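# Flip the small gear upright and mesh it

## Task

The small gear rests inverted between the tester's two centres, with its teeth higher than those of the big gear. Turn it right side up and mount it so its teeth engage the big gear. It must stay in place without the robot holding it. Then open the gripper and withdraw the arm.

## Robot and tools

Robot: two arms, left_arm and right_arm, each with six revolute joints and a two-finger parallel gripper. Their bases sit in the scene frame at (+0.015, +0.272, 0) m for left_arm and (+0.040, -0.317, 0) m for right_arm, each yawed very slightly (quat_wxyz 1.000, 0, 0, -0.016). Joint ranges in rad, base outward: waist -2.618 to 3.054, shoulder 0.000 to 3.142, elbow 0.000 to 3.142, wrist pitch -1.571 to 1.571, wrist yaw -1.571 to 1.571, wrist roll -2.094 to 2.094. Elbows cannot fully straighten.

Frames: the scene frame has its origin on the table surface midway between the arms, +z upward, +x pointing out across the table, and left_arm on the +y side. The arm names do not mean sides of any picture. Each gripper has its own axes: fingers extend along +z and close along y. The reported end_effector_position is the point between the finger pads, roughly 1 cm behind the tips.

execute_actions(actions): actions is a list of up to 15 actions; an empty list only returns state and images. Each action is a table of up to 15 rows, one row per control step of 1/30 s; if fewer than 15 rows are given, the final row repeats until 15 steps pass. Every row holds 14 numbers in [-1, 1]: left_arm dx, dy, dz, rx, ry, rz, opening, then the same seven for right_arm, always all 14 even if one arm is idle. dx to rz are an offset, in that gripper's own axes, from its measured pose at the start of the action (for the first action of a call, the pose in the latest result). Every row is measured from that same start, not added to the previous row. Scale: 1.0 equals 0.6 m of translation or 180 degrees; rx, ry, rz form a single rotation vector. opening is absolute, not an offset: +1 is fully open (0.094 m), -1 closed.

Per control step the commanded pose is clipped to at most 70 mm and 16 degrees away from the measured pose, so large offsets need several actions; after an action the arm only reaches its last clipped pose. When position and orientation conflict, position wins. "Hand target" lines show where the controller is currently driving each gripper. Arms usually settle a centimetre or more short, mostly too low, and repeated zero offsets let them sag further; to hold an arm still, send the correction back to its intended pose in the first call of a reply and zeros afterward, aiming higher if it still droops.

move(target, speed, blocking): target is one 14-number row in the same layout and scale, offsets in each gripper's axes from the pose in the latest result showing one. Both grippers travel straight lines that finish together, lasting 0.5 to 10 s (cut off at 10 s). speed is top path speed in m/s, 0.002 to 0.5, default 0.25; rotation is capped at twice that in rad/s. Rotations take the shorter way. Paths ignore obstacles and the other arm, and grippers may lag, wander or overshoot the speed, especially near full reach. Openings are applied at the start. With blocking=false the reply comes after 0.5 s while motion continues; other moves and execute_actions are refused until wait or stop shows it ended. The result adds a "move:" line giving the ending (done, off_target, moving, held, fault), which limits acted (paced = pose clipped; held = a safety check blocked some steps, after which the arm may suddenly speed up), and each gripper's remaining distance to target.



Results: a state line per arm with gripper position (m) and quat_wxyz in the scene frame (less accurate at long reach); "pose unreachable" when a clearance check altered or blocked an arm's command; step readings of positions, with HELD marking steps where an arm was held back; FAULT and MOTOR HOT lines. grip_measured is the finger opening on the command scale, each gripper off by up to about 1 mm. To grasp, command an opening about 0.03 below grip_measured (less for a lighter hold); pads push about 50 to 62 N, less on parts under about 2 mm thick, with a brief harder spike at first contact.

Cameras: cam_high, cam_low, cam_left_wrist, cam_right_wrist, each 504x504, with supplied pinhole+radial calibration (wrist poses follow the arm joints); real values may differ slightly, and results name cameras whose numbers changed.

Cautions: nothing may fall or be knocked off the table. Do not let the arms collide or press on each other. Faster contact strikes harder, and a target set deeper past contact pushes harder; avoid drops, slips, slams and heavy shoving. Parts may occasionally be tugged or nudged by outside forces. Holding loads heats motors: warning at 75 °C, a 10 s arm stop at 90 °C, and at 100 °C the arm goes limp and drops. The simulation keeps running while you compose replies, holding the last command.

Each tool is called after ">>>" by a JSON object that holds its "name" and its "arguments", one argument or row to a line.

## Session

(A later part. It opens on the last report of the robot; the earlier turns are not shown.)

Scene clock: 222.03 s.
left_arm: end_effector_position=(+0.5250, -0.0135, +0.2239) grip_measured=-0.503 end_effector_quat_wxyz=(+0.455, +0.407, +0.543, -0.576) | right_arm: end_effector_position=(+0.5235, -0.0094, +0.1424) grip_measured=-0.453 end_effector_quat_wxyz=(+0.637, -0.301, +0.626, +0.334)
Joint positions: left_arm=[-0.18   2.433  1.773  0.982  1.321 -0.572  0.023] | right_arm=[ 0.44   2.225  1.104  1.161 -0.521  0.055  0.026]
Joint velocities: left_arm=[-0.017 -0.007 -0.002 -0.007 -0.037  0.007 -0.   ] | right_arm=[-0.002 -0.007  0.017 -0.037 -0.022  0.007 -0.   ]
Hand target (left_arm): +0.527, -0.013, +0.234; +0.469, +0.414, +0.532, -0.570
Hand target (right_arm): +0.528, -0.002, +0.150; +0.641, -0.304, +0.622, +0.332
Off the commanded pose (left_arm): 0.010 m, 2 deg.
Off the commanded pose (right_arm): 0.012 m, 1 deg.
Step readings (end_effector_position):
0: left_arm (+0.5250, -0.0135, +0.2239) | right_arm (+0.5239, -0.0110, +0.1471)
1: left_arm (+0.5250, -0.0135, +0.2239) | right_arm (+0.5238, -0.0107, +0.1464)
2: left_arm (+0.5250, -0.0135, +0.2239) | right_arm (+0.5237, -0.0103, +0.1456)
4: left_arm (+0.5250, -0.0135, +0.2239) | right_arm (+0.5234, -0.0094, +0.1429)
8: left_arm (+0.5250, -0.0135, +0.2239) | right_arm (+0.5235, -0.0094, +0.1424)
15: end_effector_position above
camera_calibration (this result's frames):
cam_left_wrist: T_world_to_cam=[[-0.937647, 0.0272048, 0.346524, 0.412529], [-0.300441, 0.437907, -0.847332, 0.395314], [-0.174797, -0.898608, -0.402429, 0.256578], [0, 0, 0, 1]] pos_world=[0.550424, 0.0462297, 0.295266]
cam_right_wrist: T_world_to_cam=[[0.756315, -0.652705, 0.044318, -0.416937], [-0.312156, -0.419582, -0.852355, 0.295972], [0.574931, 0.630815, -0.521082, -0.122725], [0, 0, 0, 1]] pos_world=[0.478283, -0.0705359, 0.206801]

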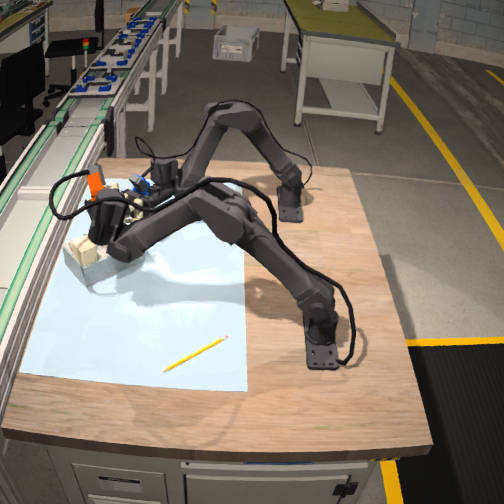

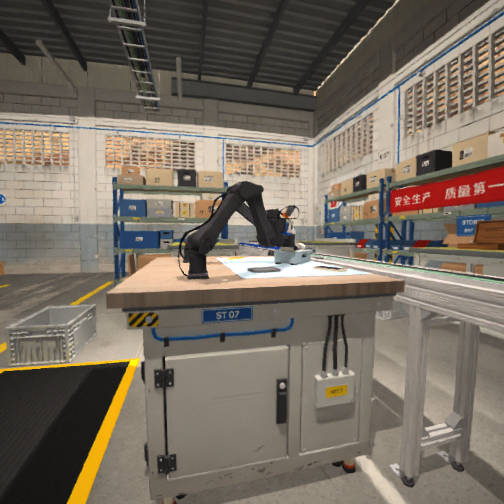

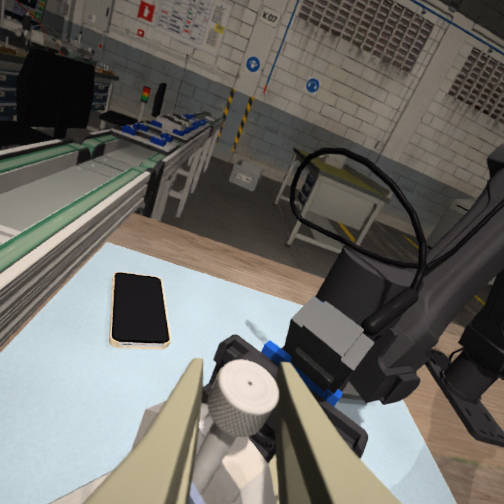

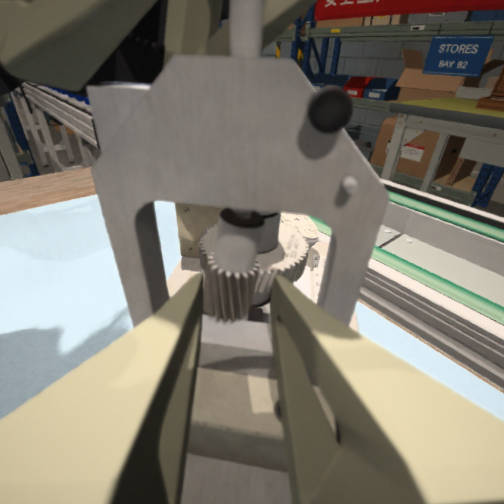

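>>> {"name": "execute_actions", "arguments": {
  "actions": [
    [[-0.017,0,0,0,0,0.03,-0.5, -0.012,0.001,0.014,0,-0.003,-0.002,-0.53]],
    [[-0.017,0,0,0,0,0.01,-0.5, -0.012,0.001,0.014,0,-0.003,-0.002,-0.61]]
  ]
}}

>>> {"name": "zoom_image", "arguments": {
  "camera": "cam_right_wrist",
  "region": [140, 160, 340, 360]
}}

Scene clock: 223.27 s.
left_arm: end_effector_position=(+0.5256, -0.0137, +0.2211) grip_measured=-0.503 end_effector_quat_wxyz=(+0.472, +0.426, +0.531, -0.559) | right_arm: end_effector_position=(+0.5215, -0.0069, +0.1424) grip_measured=-0.604 end_effector_quat_wxyz=(+0.635, -0.304, +0.625, +0.337)
Joint positions: left_arm=[-0.18   2.433  1.773  0.957  1.322 -0.482  0.023] | right_arm=[ 0.444  2.225  1.104  1.161 -0.527  0.055  0.019]
Joint velocities: left_arm=[-0.002 -0.007 -0.007 -0.051  0.037  0.007 -0.001] | right_arm=[ 0.007  0.007  0.012 -0.007  0.007 -0.037 -0.001]
Hand target (left_arm): +0.527, -0.013, +0.233; +0.481, +0.433, +0.524, -0.554
Hand target (right_arm): +0.526, -0.001, +0.150; +0.640, -0.303, +0.622, +0.335
Off the commanded pose (left_arm): 0.012 m, 2 deg.
Off the commanded pose (right_arm): 0.011 m, 1 deg.
Step readings (end_effector_position; steps 1 to 15: 1st action; 16 to 30: 2nd action):
0: left_arm (+0.5250, -0.0135, +0.2239) | right_arm (+0.5235, -0.0094, +0.1424)
1: left_arm (+0.5250, -0.0135, +0.2239) | right_arm (+0.5232, -0.0092, +0.1424)
2: left_arm (+0.5250, -0.0135, +0.2239) | right_arm (+0.5227, -0.0085, +0.1424)
4: left_arm (+0.5249, -0.0135, +0.2239) | right_arm (+0.5224, -0.0080, +0.1424)
8: left_arm (+0.5250, -0.0135, +0.2236) | right_arm (+0.5224, -0.0080, +0.1424)
15: left_arm (+0.5252, -0.0136, +0.2227) | right_arm (+0.5224, -0.0080, +0.1424)
16: left_arm (+0.5253, -0.0136, +0.2225) | right_arm (+0.5219, -0.0077, +0.1424)
17: left_arm (+0.5253, -0.0136, +0.2224) | right_arm (+0.5215, -0.0069, +0.1424)
19: left_arm (+0.5254, -0.0136, +0.2220) | right_arm (+0.5215, -0.0069, +0.1424)
23: left_arm (+0.5255, -0.0137, +0.2215) | right_arm (+0.5215, -0.0069, +0.1424)
30: end_effector_position above
camera_calibration (this result's frames):
cam_left_wrist: T_world_to_cam=[[-0.95837, 0.0193942, 0.284869, 0.438516], [-0.247187, 0.443021, -0.86176, 0.368521], [-0.142916, -0.896301, -0.419784, 0.242521], [0, 0, 0, 1]] pos_world=[0.546015, 0.0456045, 0.294463]
cam_right_wrist: T_world_to_cam=[[0.762744, -0.645165, 0.0445351, -0.417091], [-0.307898, -0.422844, -0.852292, 0.294103], [0.568701, 0.636368, -0.521167, -0.119824], [0, 0, 0, 1]] pos_world=[0.476831, -0.0684808, 0.206789]

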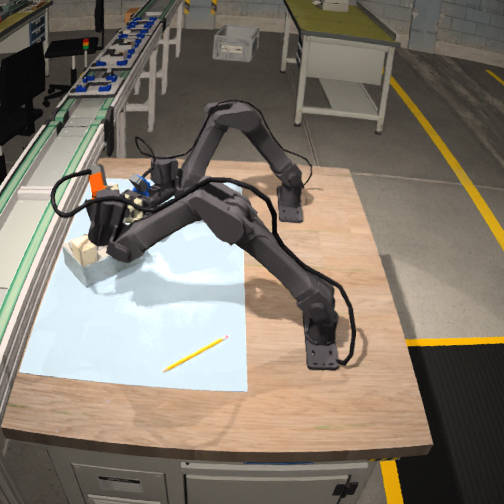

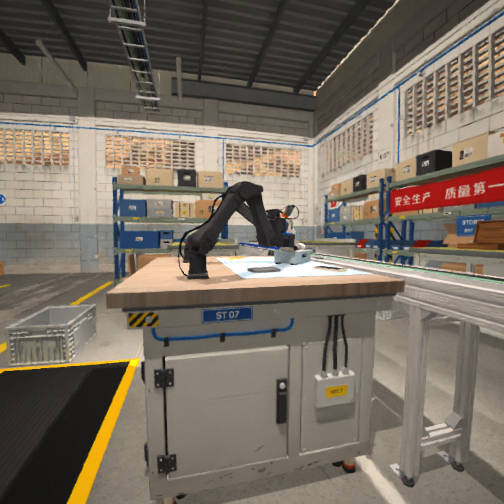

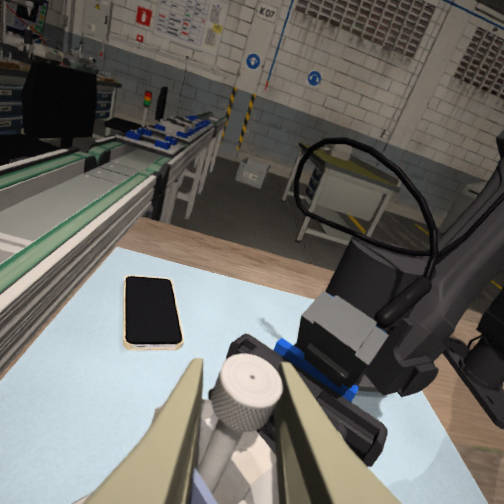

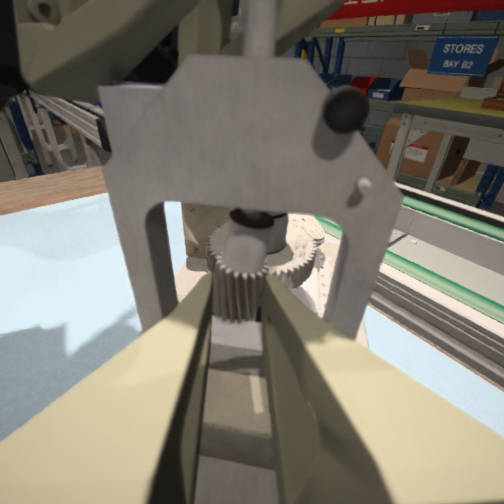

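Region (140, 160, 340, 360) of cam_right_wrist's 504x504 image, scaled by 2.520, with more detail than that image has.

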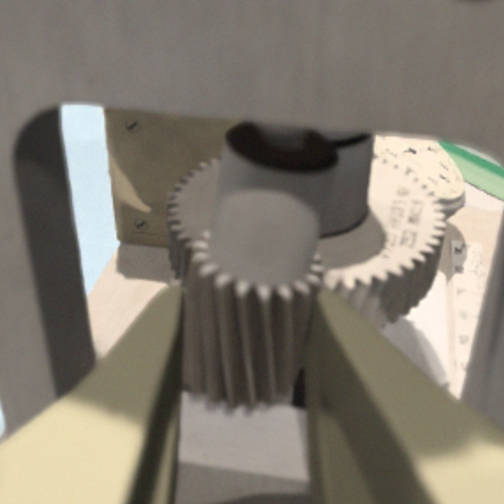

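>>> {"name": "execute_actions", "arguments": {
  "actions": [
    [[-0.017,0,0,0,0,0.01,-0.8, -0.012,-0.006,0.012,0.004,-0.003,-0.002,-0.58]],
    [[-0.035,0,0,-0.01,-0.01,0,-0.8, -0.012,-0.016,0.012,0.006,-0.003,-0.002,-0.58]],
    [[-0.035,0,0,-0.01,-0.01,0,-0.8, -0.012,-0.018,0.012,0.006,-0.003,-0.002,-0.58]]
  ]
}}

>>> {"name": "zoom_image", "arguments": {
  "camera": "cam_right_wrist",
  "region": [140, 160, 340, 360]
}}

Scene clock: 225.07 s.
left_arm: end_effector_position=(+0.5254, -0.0137, +0.2215) grip_measured=-0.690 end_effector_quat_wxyz=(+0.474, +0.428, +0.530, -0.558) | right_arm: end_effector_position=(+0.5220, -0.0065, +0.1425) grip_measured=-0.582 end_effector_quat_wxyz=(+0.634, -0.304, +0.625, +0.338)
Joint positions: left_arm=[-0.18   2.432  1.773  0.959  1.323 -0.478  0.015] | right_arm=[ 0.444  2.225  1.108  1.154 -0.529  0.055  0.02 ]
Joint velocities: left_arm=[-0.007  0.002 -0.007 -0.007  0.066 -0.037 -0.001] | right_arm=[ 0.012 -0.007  0.002 -0.022  0.11   0.081  0.   ]
Hand target (left_arm): +0.529, -0.012, +0.242; +0.489, +0.413, +0.531, -0.556
Hand target (right_arm): +0.534, -0.008, +0.150; +0.641, -0.299, +0.624, +0.331
Off the commanded pose (left_arm): 0.021 m, 3 deg.
Off the commanded pose (right_arm): 0.015 m, 1 deg.
Step readings (end_effector_position; steps 1 to 15: 1st action; 16 to 30: 2nd action; 31 to 45: 3rd action):
0: left_arm (+0.5256, -0.0137, +0.2211) | right_arm (+0.5215, -0.0069, +0.1424)
1: left_arm (+0.5257, -0.0137, +0.2210) | right_arm (+0.5215, -0.0069, +0.1424)
2: left_arm (+0.5253, -0.0137, +0.2209) | right_arm (+0.5215, -0.0069, +0.1424)
4: left_arm (+0.5252, -0.0137, +0.2208) | right_arm (+0.5215, -0.0070, +0.1423)
8: left_arm (+0.5252, -0.0137, +0.2208) | right_arm (+0.5215, -0.0070, +0.1423)
15: left_arm (+0.5252, -0.0137, +0.2208) | right_arm (+0.5215, -0.0070, +0.1423)
16: left_arm (+0.5255, -0.0137, +0.2211) | right_arm (+0.5217, -0.0069, +0.1427)
17: left_arm (+0.5254, -0.0137, +0.2211) | right_arm (+0.5220, -0.0066, +0.1428)
19: left_arm (+0.5254, -0.0137, +0.2213) | right_arm (+0.5220, -0.0065, +0.1427)
23: left_arm (+0.5254, -0.0137, +0.2214) | right_arm (+0.5220, -0.0065, +0.1427)
30: left_arm (+0.5254, -0.0137, +0.2214) | right_arm (+0.5220, -0.0065, +0.1427)
31: left_arm (+0.5254, -0.0137, +0.2214) | right_arm (+0.5219, -0.0065, +0.1426)
32: left_arm (+0.5254, -0.0137, +0.2214) | right_arm (+0.5220, -0.0065, +0.1425)
34: left_arm (+0.5254, -0.0137, +0.2215) | right_arm (+0.5220, -0.0065, +0.1425)
38: left_arm (+0.5254, -0.0137, +0.2215) | right_arm (+0.5220, -0.0065, +0.1425)
45: end_effector_position above
camera_calibration (this result's frames):
cam_left_wrist: T_world_to_cam=[[-0.960078, 0.0198776, 0.279026, 0.440386], [-0.241735, 0.442985, -0.863324, 0.366261], [-0.140765, -0.896309, -0.420495, 0.241686], [0, 0, 0, 1]] pos_world=[0.545364, 0.0456235, 0.294951]
cam_right_wrist: T_world_to_cam=[[0.763818, -0.643959, 0.04358, -0.417575], [-0.309018, -0.424143, -0.851241, 0.294955], [0.566648, 0.636726, -0.522963, -0.119012], [0, 0, 0, 1]] pos_world=[0.477535, -0.0680206, 0.207037]

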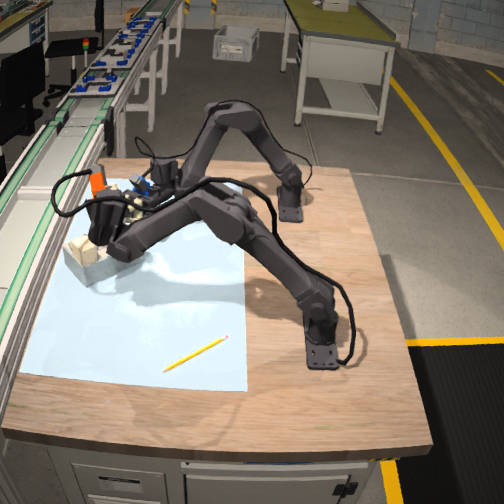

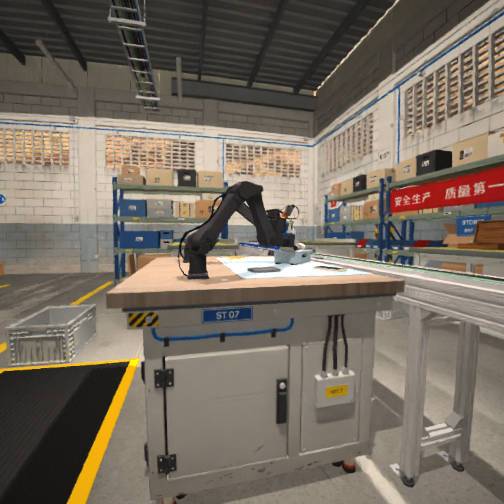

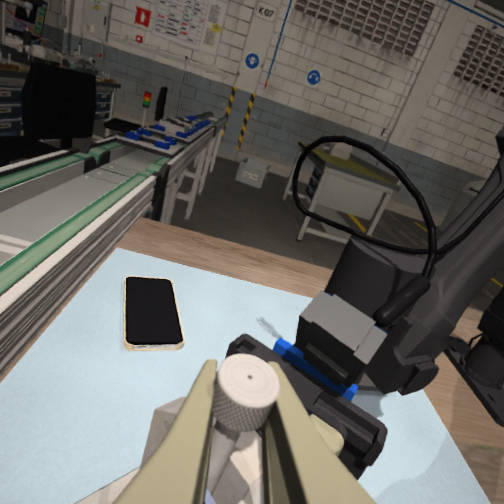

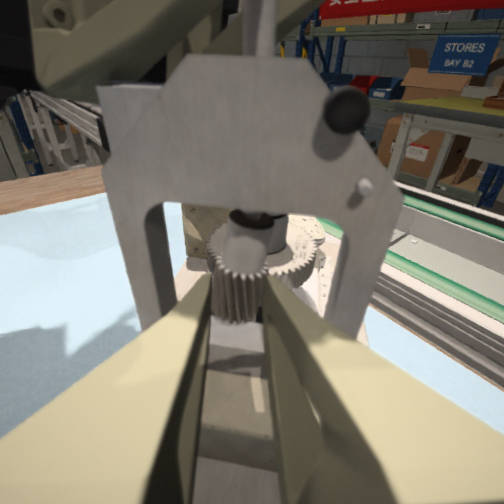

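Region (140, 160, 340, 360) of cam_right_wrist's 504x504 image, scaled by 2.520, with more detail than that image has.

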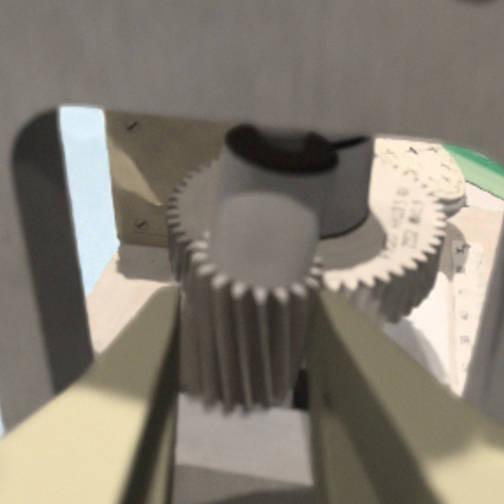

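>>> {"name": "execute_actions", "arguments": {
  "actions": [
    [[-0.045,0,0,0,-0.01,0,-0.8, -0.012,-0.024,0.008,0.012,-0.003,-0.002,-0.58]],
    [[-0.045,0,0,0,-0.01,0,-0.8, -0.012,-0.024,0.008,0.012,-0.003,-0.002,-0.58]]
  ]
}}

>>> {"name": "zoom_image", "arguments": {
  "camera": "cam_right_wrist",
  "region": [140, 160, 340, 360]
}}

Scene clock: 226.33 s.
left_arm: end_effector_position=(+0.5249, -0.0141, +0.2223) grip_measured=-0.690 end_effector_quat_wxyz=(+0.469, +0.429, +0.526, -0.565) | right_arm: end_effector_position=(+0.5220, -0.0065, +0.1425) grip_measured=-0.582 end_effector_quat_wxyz=(+0.634, -0.304, +0.625, +0.338)
Joint positions: left_arm=[-0.18   2.449  1.791  0.997  1.336 -0.524  0.015] | right_arm=[ 0.444  2.225  1.108  1.154 -0.529  0.055  0.02 ]
Joint velocities: left_arm=[-0.007 -0.007 -0.002 -0.037 -0.037 -0.066 -0.001] | right_arm=[ 0.012  0.017 -0.027 -0.037  0.051 -0.066  0.   ]
Hand target (left_arm): +0.529, -0.011, +0.249; +0.479, +0.420, +0.523, -0.566
Hand target (right_arm): +0.536, -0.012, +0.149; +0.644, -0.293, +0.628, +0.325
Off the commanded pose (left_arm): 0.027 m, 2 deg.
Off the commanded pose (right_arm): 0.017 m, 2 deg.
Step readings (end_effector_position; steps 1 to 15: 1st action; 16 to 30: 2nd action):
0: left_arm (+0.5254, -0.0137, +0.2215) | right_arm (+0.5220, -0.0065, +0.1425)
1: left_arm (+0.5253, -0.0137, +0.2219) | right_arm (+0.5220, -0.0065, +0.1425)
2: left_arm (+0.5252, -0.0138, +0.2222) | right_arm (+0.5220, -0.0065, +0.1425)
4: left_arm (+0.5251, -0.0139, +0.2221) | right_arm (+0.5220, -0.0065, +0.1425)
8: left_arm (+0.5251, -0.0139, +0.2222) | right_arm (+0.5220, -0.0065, +0.1425)
15: left_arm (+0.5251, -0.0139, +0.2222) | right_arm (+0.5220, -0.0065, +0.1425)
16: left_arm (+0.5251, -0.0139, +0.2222) | right_arm (+0.5220, -0.0065, +0.1425)
17: left_arm (+0.5250, -0.0140, +0.2222) | right_arm (+0.5220, -0.0065, +0.1425)
19: left_arm (+0.5249, -0.0141, +0.2224) | right_arm (+0.5220, -0.0065, +0.1425)
23: left_arm (+0.5249, -0.0141, +0.2222) | right_arm (+0.5220, -0.0065, +0.1425)
30: end_effector_position above
camera_calibration (this result's frames):
cam_left_wrist: T_world_to_cam=[[-0.957948, 0.0361208, 0.284661, 0.43751], [-0.240135, 0.442129, -0.864209, 0.366351], [-0.157073, -0.896224, -0.414862, 0.248865], [0, 0, 0, 1]] pos_world=[0.546175, 0.0452612, 0.295306]
cam_right_wrist: T_world_to_cam=[[0.763818, -0.643959, 0.04358, -0.417575], [-0.309018, -0.424143, -0.851241, 0.294955], [0.566648, 0.636726, -0.522963, -0.119012], [0, 0, 0, 1]] pos_world=[0.477535, -0.0680206, 0.207037]

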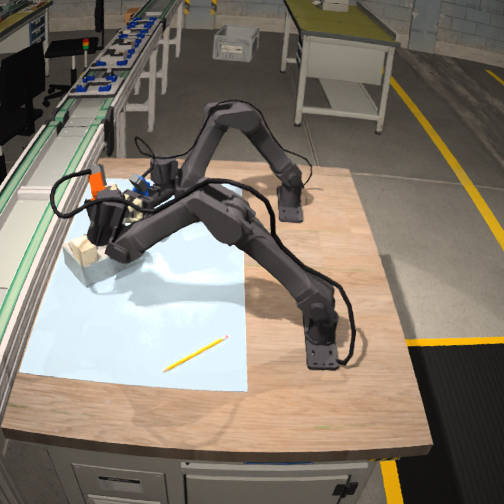

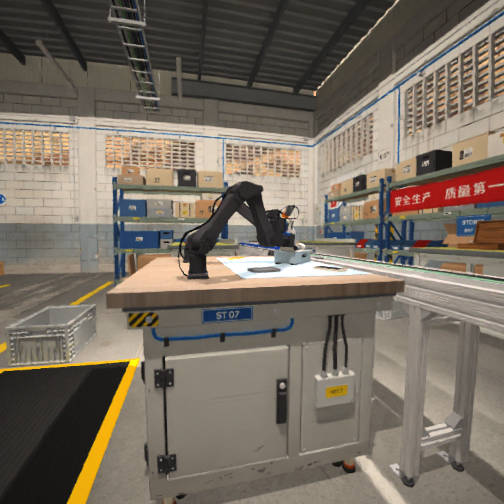

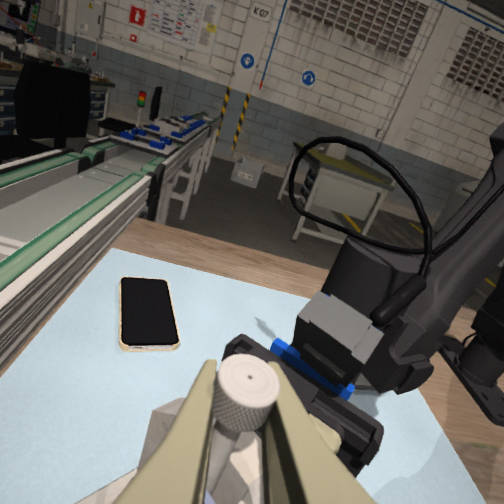

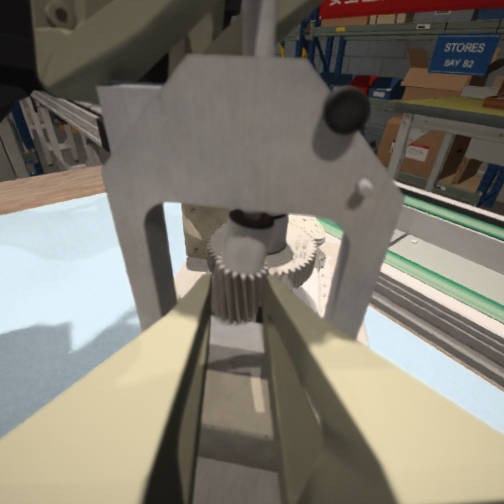

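Region (140, 160, 340, 360) of cam_right_wrist's 504x504 image, scaled by 2.520, with more detail than that image has.

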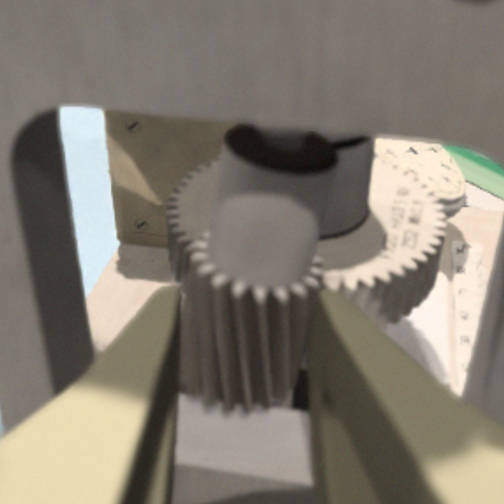

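>>> {"name": "execute_actions", "arguments": {
  "actions": [
    [[-0.03,0,0,-0.01,-0.01,0,-0.8, -0.012,0.0,0.006,0,-0.003,-0.002,-0.5]],
    [[-0.03,0,0,-0.01,-0.01,0,-0.8, -0.014,-0.002,0.022,0,-0.003,-0.002,-0.5]]
  ]
}}

Scene clock: 227.57 s.
left_arm: end_effector_position=(+0.5251, -0.0140, +0.2218) grip_measured=-0.690 end_effector_quat_wxyz=(+0.472, +0.429, +0.526, -0.563) | right_arm: end_effector_position=(+0.5264, -0.0031, +0.1459) grip_measured=-0.503 end_effector_quat_wxyz=(+0.634, -0.305, +0.625, +0.338)
Joint positions: left_arm=[-0.18   2.449  1.787  1.003  1.332 -0.522  0.015] | right_arm=[ 0.447  2.23   1.136  1.132 -0.527  0.055  0.023]
Joint velocities: left_arm=[ 0.017 -0.002  0.002 -0.022 -0.051  0.066 -0.   ] | right_arm=[ 0.007  0.017  0.007 -0.037  0.037 -0.066 -0.002]
Hand target (left_arm): +0.528, -0.012, +0.239; +0.486, +0.413, +0.528, -0.561
Hand target (right_arm): +0.530, +0.003, +0.152; +0.638, -0.305, +0.621, +0.338
Off the commanded pose (left_arm): 0.018 m, 3 deg.
Off the commanded pose (right_arm): 0.009 m, 1 deg.
Step readings (end_effector_position; steps 1 to 15: 1st action; 16 to 30: 2nd action):
0: left_arm (+0.5249, -0.0141, +0.2224) | right_arm (+0.5220, -0.0065, +0.1425)
1: left_arm (+0.5249, -0.0141, +0.2220) | right_arm (+0.5218, -0.0064, +0.1426)
2: left_arm (+0.5250, -0.0140, +0.2216) | right_arm (+0.5218, -0.0064, +0.1426)
4: left_arm (+0.5251, -0.0140, +0.2217) | right_arm (+0.5217, -0.0063, +0.1426)
8: left_arm (+0.5251, -0.0140, +0.2216) | right_arm (+0.5217, -0.0063, +0.1426)
15: left_arm (+0.5251, -0.0140, +0.2216) | right_arm (+0.5217, -0.0063, +0.1426)
16: left_arm (+0.5251, -0.0140, +0.2217) | right_arm (+0.5222, -0.0061, +0.1434)
17: left_arm (+0.5251, -0.0140, +0.2217) | right_arm (+0.5235, -0.0056, +0.1444)
19: left_arm (+0.5251, -0.0140, +0.2218) | right_arm (+0.5257, -0.0046, +0.1462)
23: left_arm (+0.5251, -0.0140, +0.2218) | right_arm (+0.5263, -0.0031, +0.1463)
30: end_effector_position above
camera_calibration (this result's frames):
cam_left_wrist: T_world_to_cam=[[-0.959283, 0.0326732, 0.28055, 0.439484], [-0.238304, 0.439559, -0.866025, 0.365283], [-0.151614, -0.897619, -0.413875, 0.245679], [0, 0, 0, 1]] pos_world=[0.545887, 0.0456041, 0.294727]
cam_right_wrist: T_world_to_cam=[[0.76451, -0.643106, 0.0440321, -0.419366], [-0.30766, -0.424059, -0.851774, 0.299987], [0.566453, 0.637643, -0.522055, -0.121892], [0, 0, 0, 1]] pos_world=[0.48195, -0.0647609, 0.210352]

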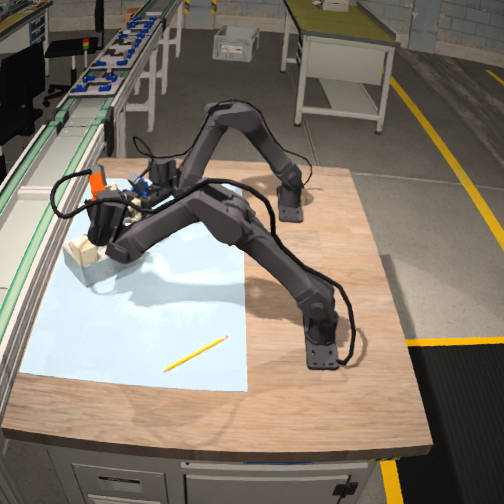

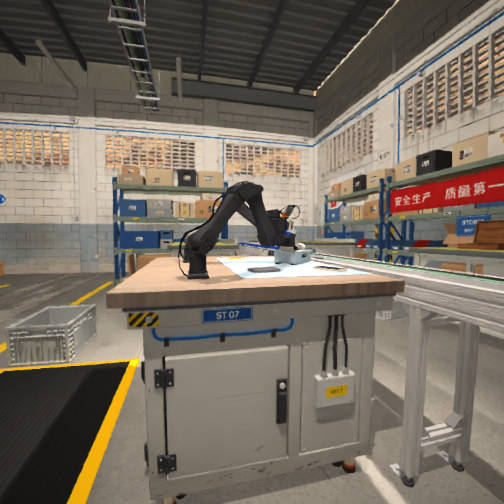

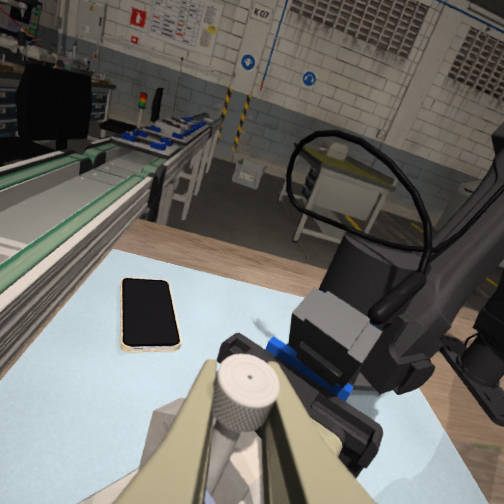

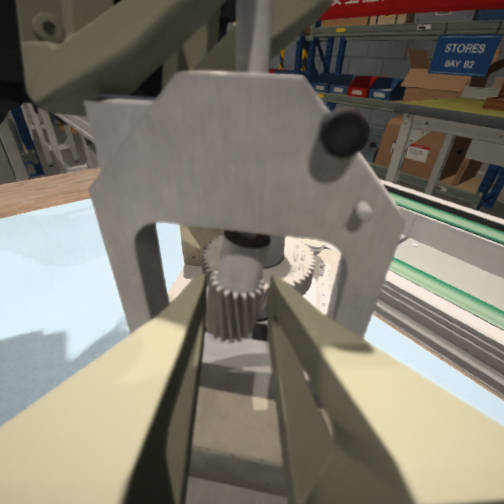

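>>> {"name": "execute_actions", "arguments": {
  "actions": [
    [[-0.03,0,0,-0.01,-0.01,0,-0.8, 0.0,0.002,0.008,0,-0.004,-0.002,-0.5]],
    [[-0.03,0,0,-0.01,-0.01,0,-0.8, -0.006,0.002,0.008,0,-0.004,-0.002,-0.64]],
    [[-0.06,0,0,0,-0.01,0,-0.8, -0.006,0.002,0.008,0,-0.004,-0.002,-0.66]],
    [[-0.06,0,0,0,-0.01,0,-0.8, -0.006,0.002,0.008,0,-0.004,-0.002,-0.78]],
    [[-0.06,0,0,0,-0.01,0,-0.8, -0.006,0.002,0.008,0,-0.004,-0.002,-0.78]]
  ]
}}

>>> {"name": "zoom_image", "arguments": {
  "camera": "cam_right_wrist",
  "region": [140, 160, 340, 360]
}}

Scene clock: 230.43 s.
left_arm: end_effector_position=(+0.5244, -0.0141, +0.2303) grip_measured=-0.690 end_effector_quat_wxyz=(+0.455, +0.442, +0.518, -0.574) | right_arm: end_effector_position=(+0.5247, -0.0015, +0.1460) grip_measured=-0.624 end_effector_quat_wxyz=(+0.634, -0.304, +0.621, +0.346)
Joint positions: left_arm=[-0.177  2.476  1.864  1.012  1.383 -0.587  0.015] | right_arm=[ 0.448  2.238  1.136  1.151 -0.536  0.07   0.018]
Joint velocities: left_arm=[ 0.007 -0.012  0.002 -0.022  0.051 -0.066 -0.   ] | right_arm=[-0.007  0.002 -0.017 -0.081 -0.007 -0.007 -0.   ]
Hand target (left_arm): +0.529, -0.011, +0.265; +0.469, +0.429, +0.516, -0.574
Hand target (right_arm): +0.526, +0.003, +0.150; +0.639, -0.303, +0.616, +0.346
Off the commanded pose (left_arm): 0.035 m, 2 deg.
Off the commanded pose (right_arm): 0.006 m, 1 deg.
Step readings (end_effector_position; steps 1 to 15: 1st action; 16 to 30: 2nd action; 31 to 45: 3rd action; 46 to 60: 4th action; 61 to 75: 5th action):
0: left_arm (+0.5251, -0.0140, +0.2218) | right_arm (+0.5264, -0.0031, +0.1459)
1: left_arm (+0.5251, -0.0140, +0.2218) | right_arm (+0.5264, -0.0031, +0.1458)
2: left_arm (+0.5251, -0.0140, +0.2218) | right_arm (+0.5264, -0.0031, +0.1457)
4: left_arm (+0.5251, -0.0140, +0.2218) | right_arm (+0.5264, -0.0031, +0.1458)
8: left_arm (+0.5251, -0.0140, +0.2218) | right_arm (+0.5264, -0.0031, +0.1458)
15: left_arm (+0.5251, -0.0140, +0.2218) | right_arm (+0.5264, -0.0031, +0.1459)
16: left_arm (+0.5252, -0.0140, +0.2218) | right_arm (+0.5256, -0.0025, +0.1459)
17: left_arm (+0.5251, -0.0140, +0.2221) | right_arm (+0.5255, -0.0023, +0.1459)
19: left_arm (+0.5252, -0.0139, +0.2226) | right_arm (+0.5253, -0.0021, +0.1459)
23: left_arm (+0.5252, -0.0139, +0.2228) | right_arm (+0.5253, -0.0021, +0.1459)
30: left_arm (+0.5252, -0.0139, +0.2228) | right_arm (+0.5253, -0.0021, +0.1459)
31: left_arm (+0.5251, -0.0140, +0.2241) | right_arm (+0.5253, -0.0021, +0.1459)
32: left_arm (+0.5249, -0.0141, +0.2252) | right_arm (+0.5250, -0.0019, +0.1460)
34: left_arm (+0.5248, -0.0140, +0.2276) | right_arm (+0.5247, -0.0015, +0.1460)
38: left_arm (+0.5248, -0.0140, +0.2281) | right_arm (+0.5247, -0.0015, +0.1460)
45: left_arm (+0.5247, -0.0141, +0.2281) | right_arm (+0.5247, -0.0015, +0.1460)
46: left_arm (+0.5247, -0.0141, +0.2285) | right_arm (+0.5247, -0.0015, +0.1460)
47: left_arm (+0.5247, -0.0141, +0.2287) | right_arm (+0.5247, -0.0015, +0.1460)
49: left_arm (+0.5246, -0.0141, +0.2292) | right_arm (+0.5247, -0.0015, +0.1460)
53: left_arm (+0.5246, -0.0140, +0.2293) | right_arm (+0.5247, -0.0015, +0.1460)
60: left_arm (+0.5246, -0.0141, +0.2293) | right_arm (+0.5247, -0.0015, +0.1460)
61: left_arm (+0.5246, -0.0140, +0.2296) | right_arm (+0.5247, -0.0015, +0.1460)
62: left_arm (+0.5245, -0.0141, +0.2297) | right_arm (+0.5247, -0.0015, +0.1460)
64: left_arm (+0.5244, -0.0141, +0.2301) | right_arm (+0.5247, -0.0015, +0.1460)
68: left_arm (+0.5244, -0.0140, +0.2303) | right_arm (+0.5247, -0.0015, +0.1460)
75: end_effector_position above
camera_calibration (this result's frames):
cam_left_wrist: T_world_to_cam=[[-0.955463, 0.0785482, 0.284466, 0.43411], [-0.219129, 0.45682, -0.862148, 0.361824], [-0.19767, -0.886085, -0.419262, 0.274575], [0, 0, 0, 1]] pos_world=[0.548337, 0.0439097, 0.303575]
cam_right_wrist: T_world_to_cam=[[0.771254, -0.635576, 0.0347932, -0.419223], [-0.304212, -0.416064, -0.856939, 0.299212], [0.559126, 0.650333, -0.514241, -0.119193], [0, 0, 0, 1]] pos_world=[0.480995, -0.0644421, 0.209698]

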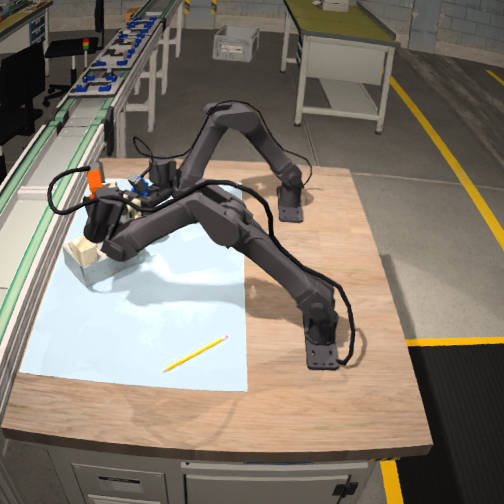

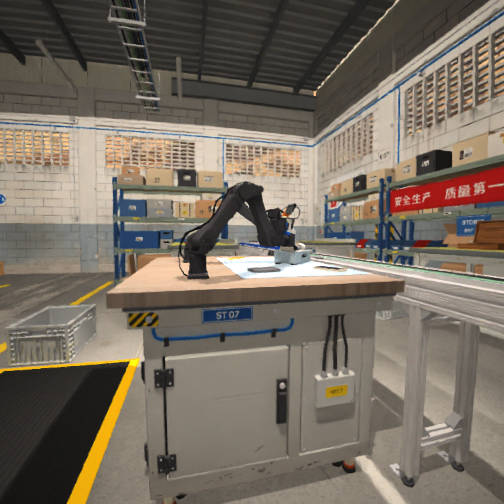

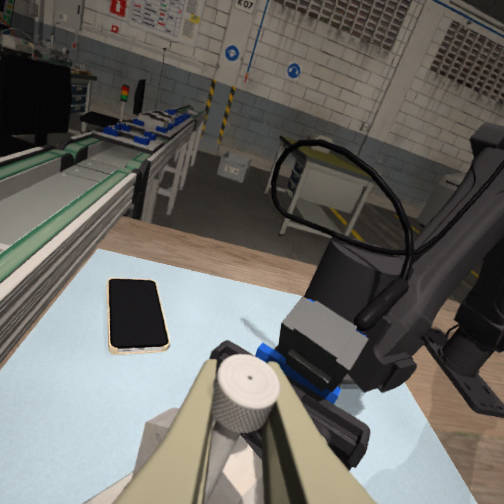

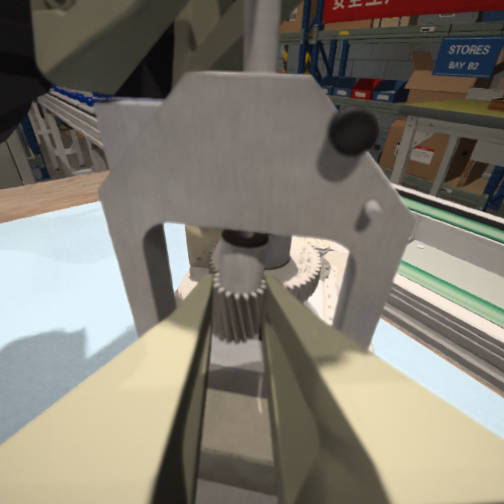

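Region (140, 160, 340, 360) of cam_right_wrist's 504x504 image, scaled by 2.520, with more detail than that image has.

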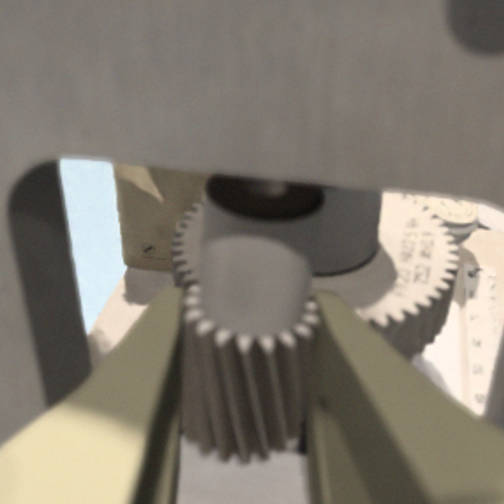

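>>> {"name": "execute_actions", "arguments": {
  "actions": [
    [[-0.057,0,0,-0.01,-0.01,0,-0.8, -0.034,0.0,0.004,0,-0.01,-0.014,-0.78]]
  ]
}}

Scene clock: 231.27 s.
left_arm: end_effector_position=(+0.5245, -0.0141, +0.2296) grip_measured=-0.690 end_effector_quat_wxyz=(+0.455, +0.443, +0.518, -0.573) | right_arm: end_effector_position=(+0.5246, -0.0014, +0.1460) grip_measured=-0.624 end_effector_quat_wxyz=(+0.636, -0.308, +0.619, +0.341)
Joint positions: left_arm=[-0.177  2.477  1.864  1.007  1.384 -0.58   0.015] | right_arm=[ 0.448  2.238  1.136  1.151 -0.537  0.056  0.018]
Joint velocities: left_arm=[ 0.017 -0.017  0.002 -0.007  0.037 -0.022 -0.   ] | right_arm=[-0.017 -0.002 -0.012 -0.037  0.066  0.11  -0.   ]
Hand target (left_arm): +0.529, -0.011, +0.263; +0.470, +0.427, +0.519, -0.572
Hand target (right_arm): +0.526, -0.001, +0.166; +0.651, -0.312, +0.605, +0.337
Off the commanded pose (left_arm): 0.035 m, 3 deg.
Off the commanded pose (right_arm): 0.021 m, 2 deg.
Step readings (end_effector_position):
0: left_arm (+0.5244, -0.0141, +0.2301) | right_arm (+0.5247, -0.0015, +0.1460)
1: left_arm (+0.5244, -0.0141, +0.2300) | right_arm (+0.5247, -0.0015, +0.1460)
2: left_arm (+0.5245, -0.0141, +0.2299) | right_arm (+0.5247, -0.0015, +0.1460)
4: left_arm (+0.5245, -0.0141, +0.2298) | right_arm (+0.5246, -0.0014, +0.1460)
8: left_arm (+0.5245, -0.0141, +0.2297) | right_arm (+0.5246, -0.0014, +0.1460)
15: end_effector_position above
camera_calibration (this result's frames):
cam_left_wrist: T_world_to_cam=[[-0.95592, 0.0784661, 0.28295, 0.434988], [-0.217577, 0.457806, -0.862018, 0.360437], [-0.197175, -0.885583, -0.420553, 0.274306], [0, 0, 0, 1]] pos_world=[0.548322, 0.0437786, 0.302983]
cam_right_wrist: T_world_to_cam=[[0.770869, -0.635116, 0.0488793, -0.420941], [-0.294277, -0.423129, -0.85695, 0.293987], [0.564945, 0.646212, -0.513077, -0.122412], [0, 0, 0, 1]] pos_world=[0.48016, -0.0638482, 0.209701]

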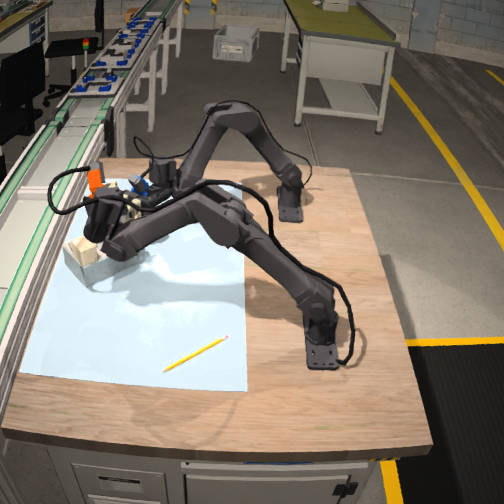

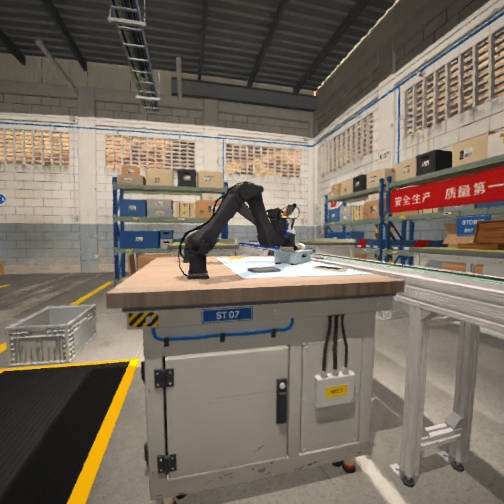

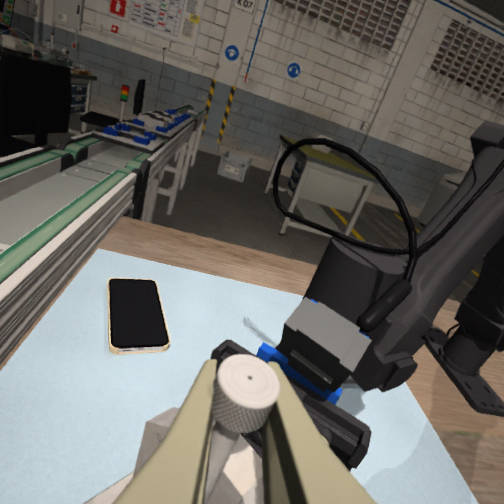

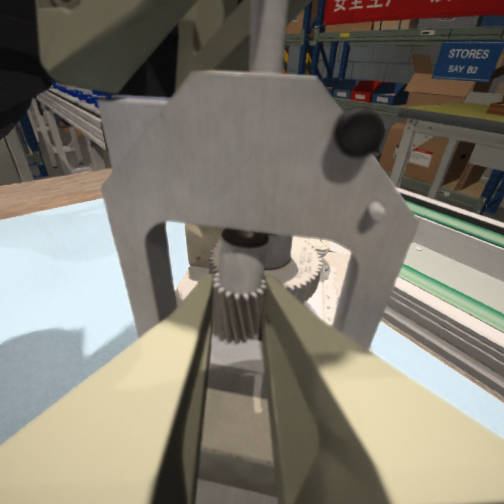

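>>> {"name": "execute_actions", "arguments": {
  "actions": [
    [[-0.064,0,0,-0.005,-0.012,0,-0.8, -0.044,0.0,0.004,0,-0.012,-0.012,-0.78]]
  ]
}}

Scene clock: 231.83 s.
left_arm: end_effector_position=(+0.5243, -0.0142, +0.2315) grip_measured=-0.690 end_effector_quat_wxyz=(+0.454, +0.444, +0.517, -0.574) | right_arm: end_effector_position=(+0.5243, -0.0014, +0.1492) grip_measured=-0.624 end_effector_quat_wxyz=(+0.636, -0.310, +0.620, +0.340)
Joint positions: left_arm=[-0.177  2.477  1.871  1.007  1.387 -0.588  0.015] | right_arm=[ 0.448  2.225  1.136  1.134 -0.537  0.05   0.018]
Joint velocities: left_arm=[ 0.002 -0.007 -0.007 -0.007  0.007  0.037 -0.001] | right_arm=[ 0.012  0.012 -0.017 -0.051 -0.066  0.007 -0.   ]
Hand target (left_arm): +0.529, -0.011, +0.267; +0.468, +0.430, +0.516, -0.574
Hand target (right_arm): +0.525, -0.001, +0.172; +0.654, -0.313, +0.601, +0.335
Off the commanded pose (left_arm): 0.037 m, 2 deg.
Off the commanded pose (right_arm): 0.023 m, 3 deg.
Step readings (end_effector_position):
0: left_arm (+0.5245, -0.0141, +0.2296) | right_arm (+0.5245, -0.0014, +0.1460)
1: left_arm (+0.5244, -0.0141, +0.2295) | right_arm (+0.5245, -0.0014, +0.1466)
2: left_arm (+0.5244, -0.0141, +0.2295) | right_arm (+0.5245, -0.0014, +0.1468)
4: left_arm (+0.5243, -0.0141, +0.2302) | right_arm (+0.5244, -0.0014, +0.1482)
8: left_arm (+0.5243, -0.0142, +0.2313) | right_arm (+0.5243, -0.0015, +0.1502)
15: end_effector_position above
camera_calibration (this result's frames):
cam_left_wrist: T_world_to_cam=[[-0.955257, 0.0816249, 0.284291, 0.433686], [-0.217234, 0.45869, -0.861634, 0.361814], [-0.200732, -0.88484, -0.420435, 0.276861], [0, 0, 0, 1]] pos_world=[0.548455, 0.0436171, 0.30486]
cam_right_wrist: T_world_to_cam=[[0.770936, -0.634742, 0.0525427, -0.421528], [-0.293797, -0.427602, -0.854892, 0.296102], [0.565103, 0.64363, -0.516139, -0.120234], [0, 0, 0, 1]] pos_world=[0.47991, -0.0635613, 0.213226]

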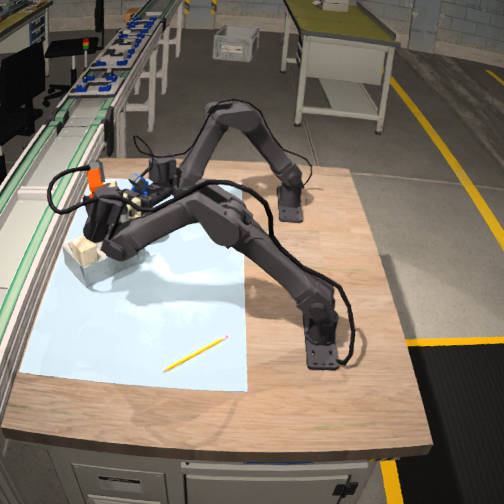

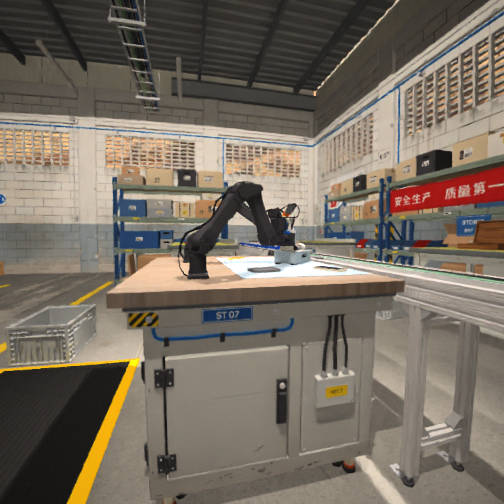

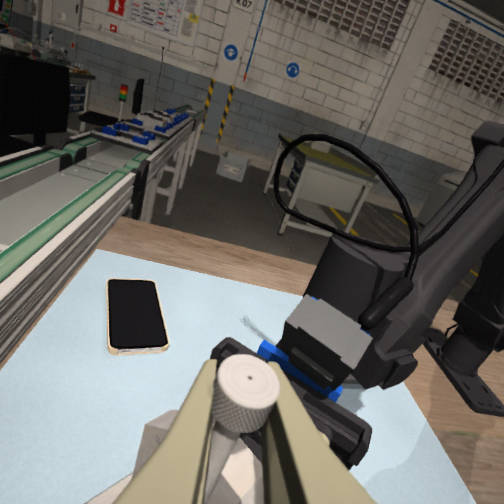

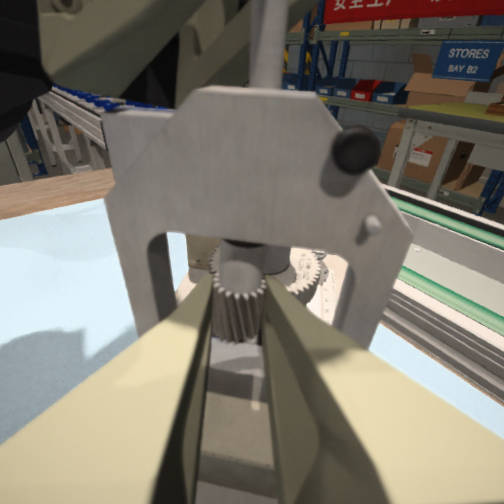

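Shift −y 4.5 mm via wrist yaw.

>>> {"name": "execute_actions", "arguments": {
  "actions": [
    [[-0.062,0,0,-0.006,-0.012,0,-0.8, -0.036,-0.011,0.002,0.012,-0.018,-0.006,-0.78]]
  ]
}}

Scene clock: 232.40 s.
left_arm: end_effector_position=(+0.5243, -0.0142, +0.2316) grip_measured=-0.690 end_effector_quat_wxyz=(+0.454, +0.444, +0.517, -0.574) | right_arm: end_effector_position=(+0.5280, -0.0043, +0.1515) grip_measured=-0.624 end_effector_quat_wxyz=(+0.643, -0.301, +0.621, +0.333)
Joint positions: left_arm=[-0.177  2.477  1.871  1.007  1.387 -0.588  0.015] | right_arm=[ 0.448  2.225  1.136  1.143 -0.511  0.053  0.018]
Joint velocities: left_arm=[-0.007 -0.012 -0.012 -0.022  0.022 -0.095  0.   ] | right_arm=[-0.002 -0.007 -0.002 -0.007 -0.051  0.037 -0.001]
Hand target (left_arm): +0.529, -0.011, +0.268; +0.468, +0.430, +0.516, -0.575
Hand target (right_arm): +0.530, -0.005, +0.171; +0.662, -0.294, +0.605, +0.331
Off the commanded pose (left_arm): 0.037 m, 2 deg.
Off the commanded pose (right_arm): 0.019 m, 3 deg.
Step readings (end_effector_position):
0: left_arm (+0.5243, -0.0142, +0.2316) | right_arm (+0.5243, -0.0014, +0.1491)
1: left_arm (+0.5243, -0.0142, +0.2316) | right_arm (+0.5249, -0.0018, +0.1494)
2: left_arm (+0.5243, -0.0142, +0.2316) | right_arm (+0.5256, -0.0024, +0.1498)
4: left_arm (+0.5243, -0.0142, +0.2316) | right_arm (+0.5269, -0.0033, +0.1507)
8: left_arm (+0.5243, -0.0142, +0.2316) | right_arm (+0.5280, -0.0042, +0.1515)
15: end_effector_position above
camera_calibration (this result's frames):
cam_left_wrist: T_world_to_cam=[[-0.955363, 0.0816474, 0.283928, 0.433808], [-0.216913, 0.458621, -0.861751, 0.361786], [-0.200575, -0.884873, -0.42044, 0.276832], [0, 0, 0, 1]] pos_world=[0.548446, 0.043619, 0.304991]
cam_right_wrist: T_world_to_cam=[[0.75374, -0.655045, 0.0528455, -0.417327], [-0.29965, -0.414136, -0.859478, 0.30176], [0.584882, 0.631987, -0.508435, -0.131008], [0, 0, 0, 1]] pos_world=[0.481603, -0.0656024, 0.214801]

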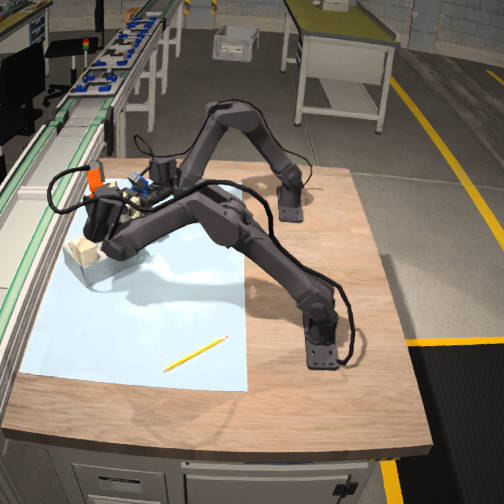

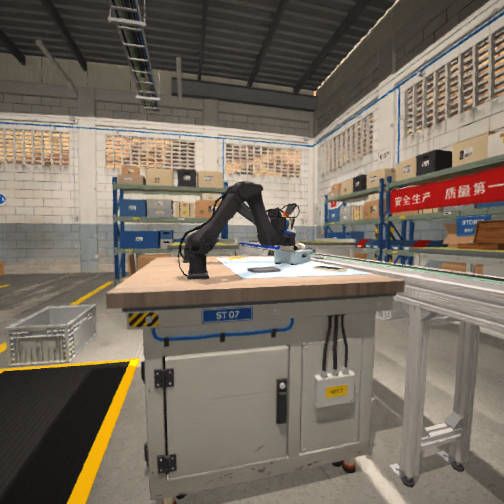

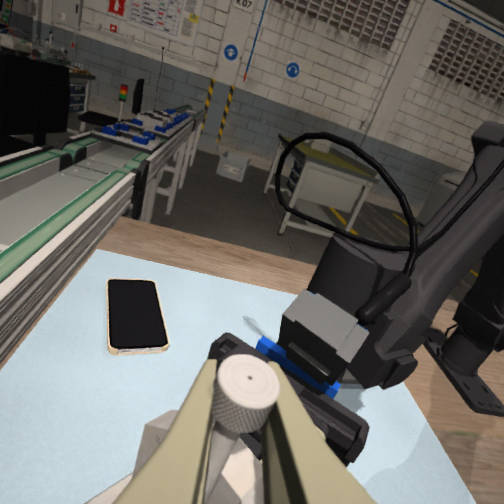

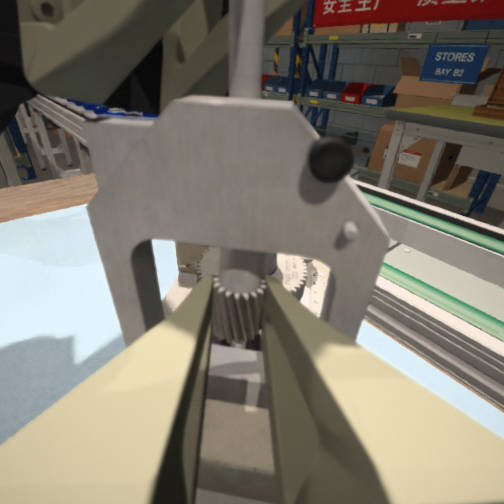

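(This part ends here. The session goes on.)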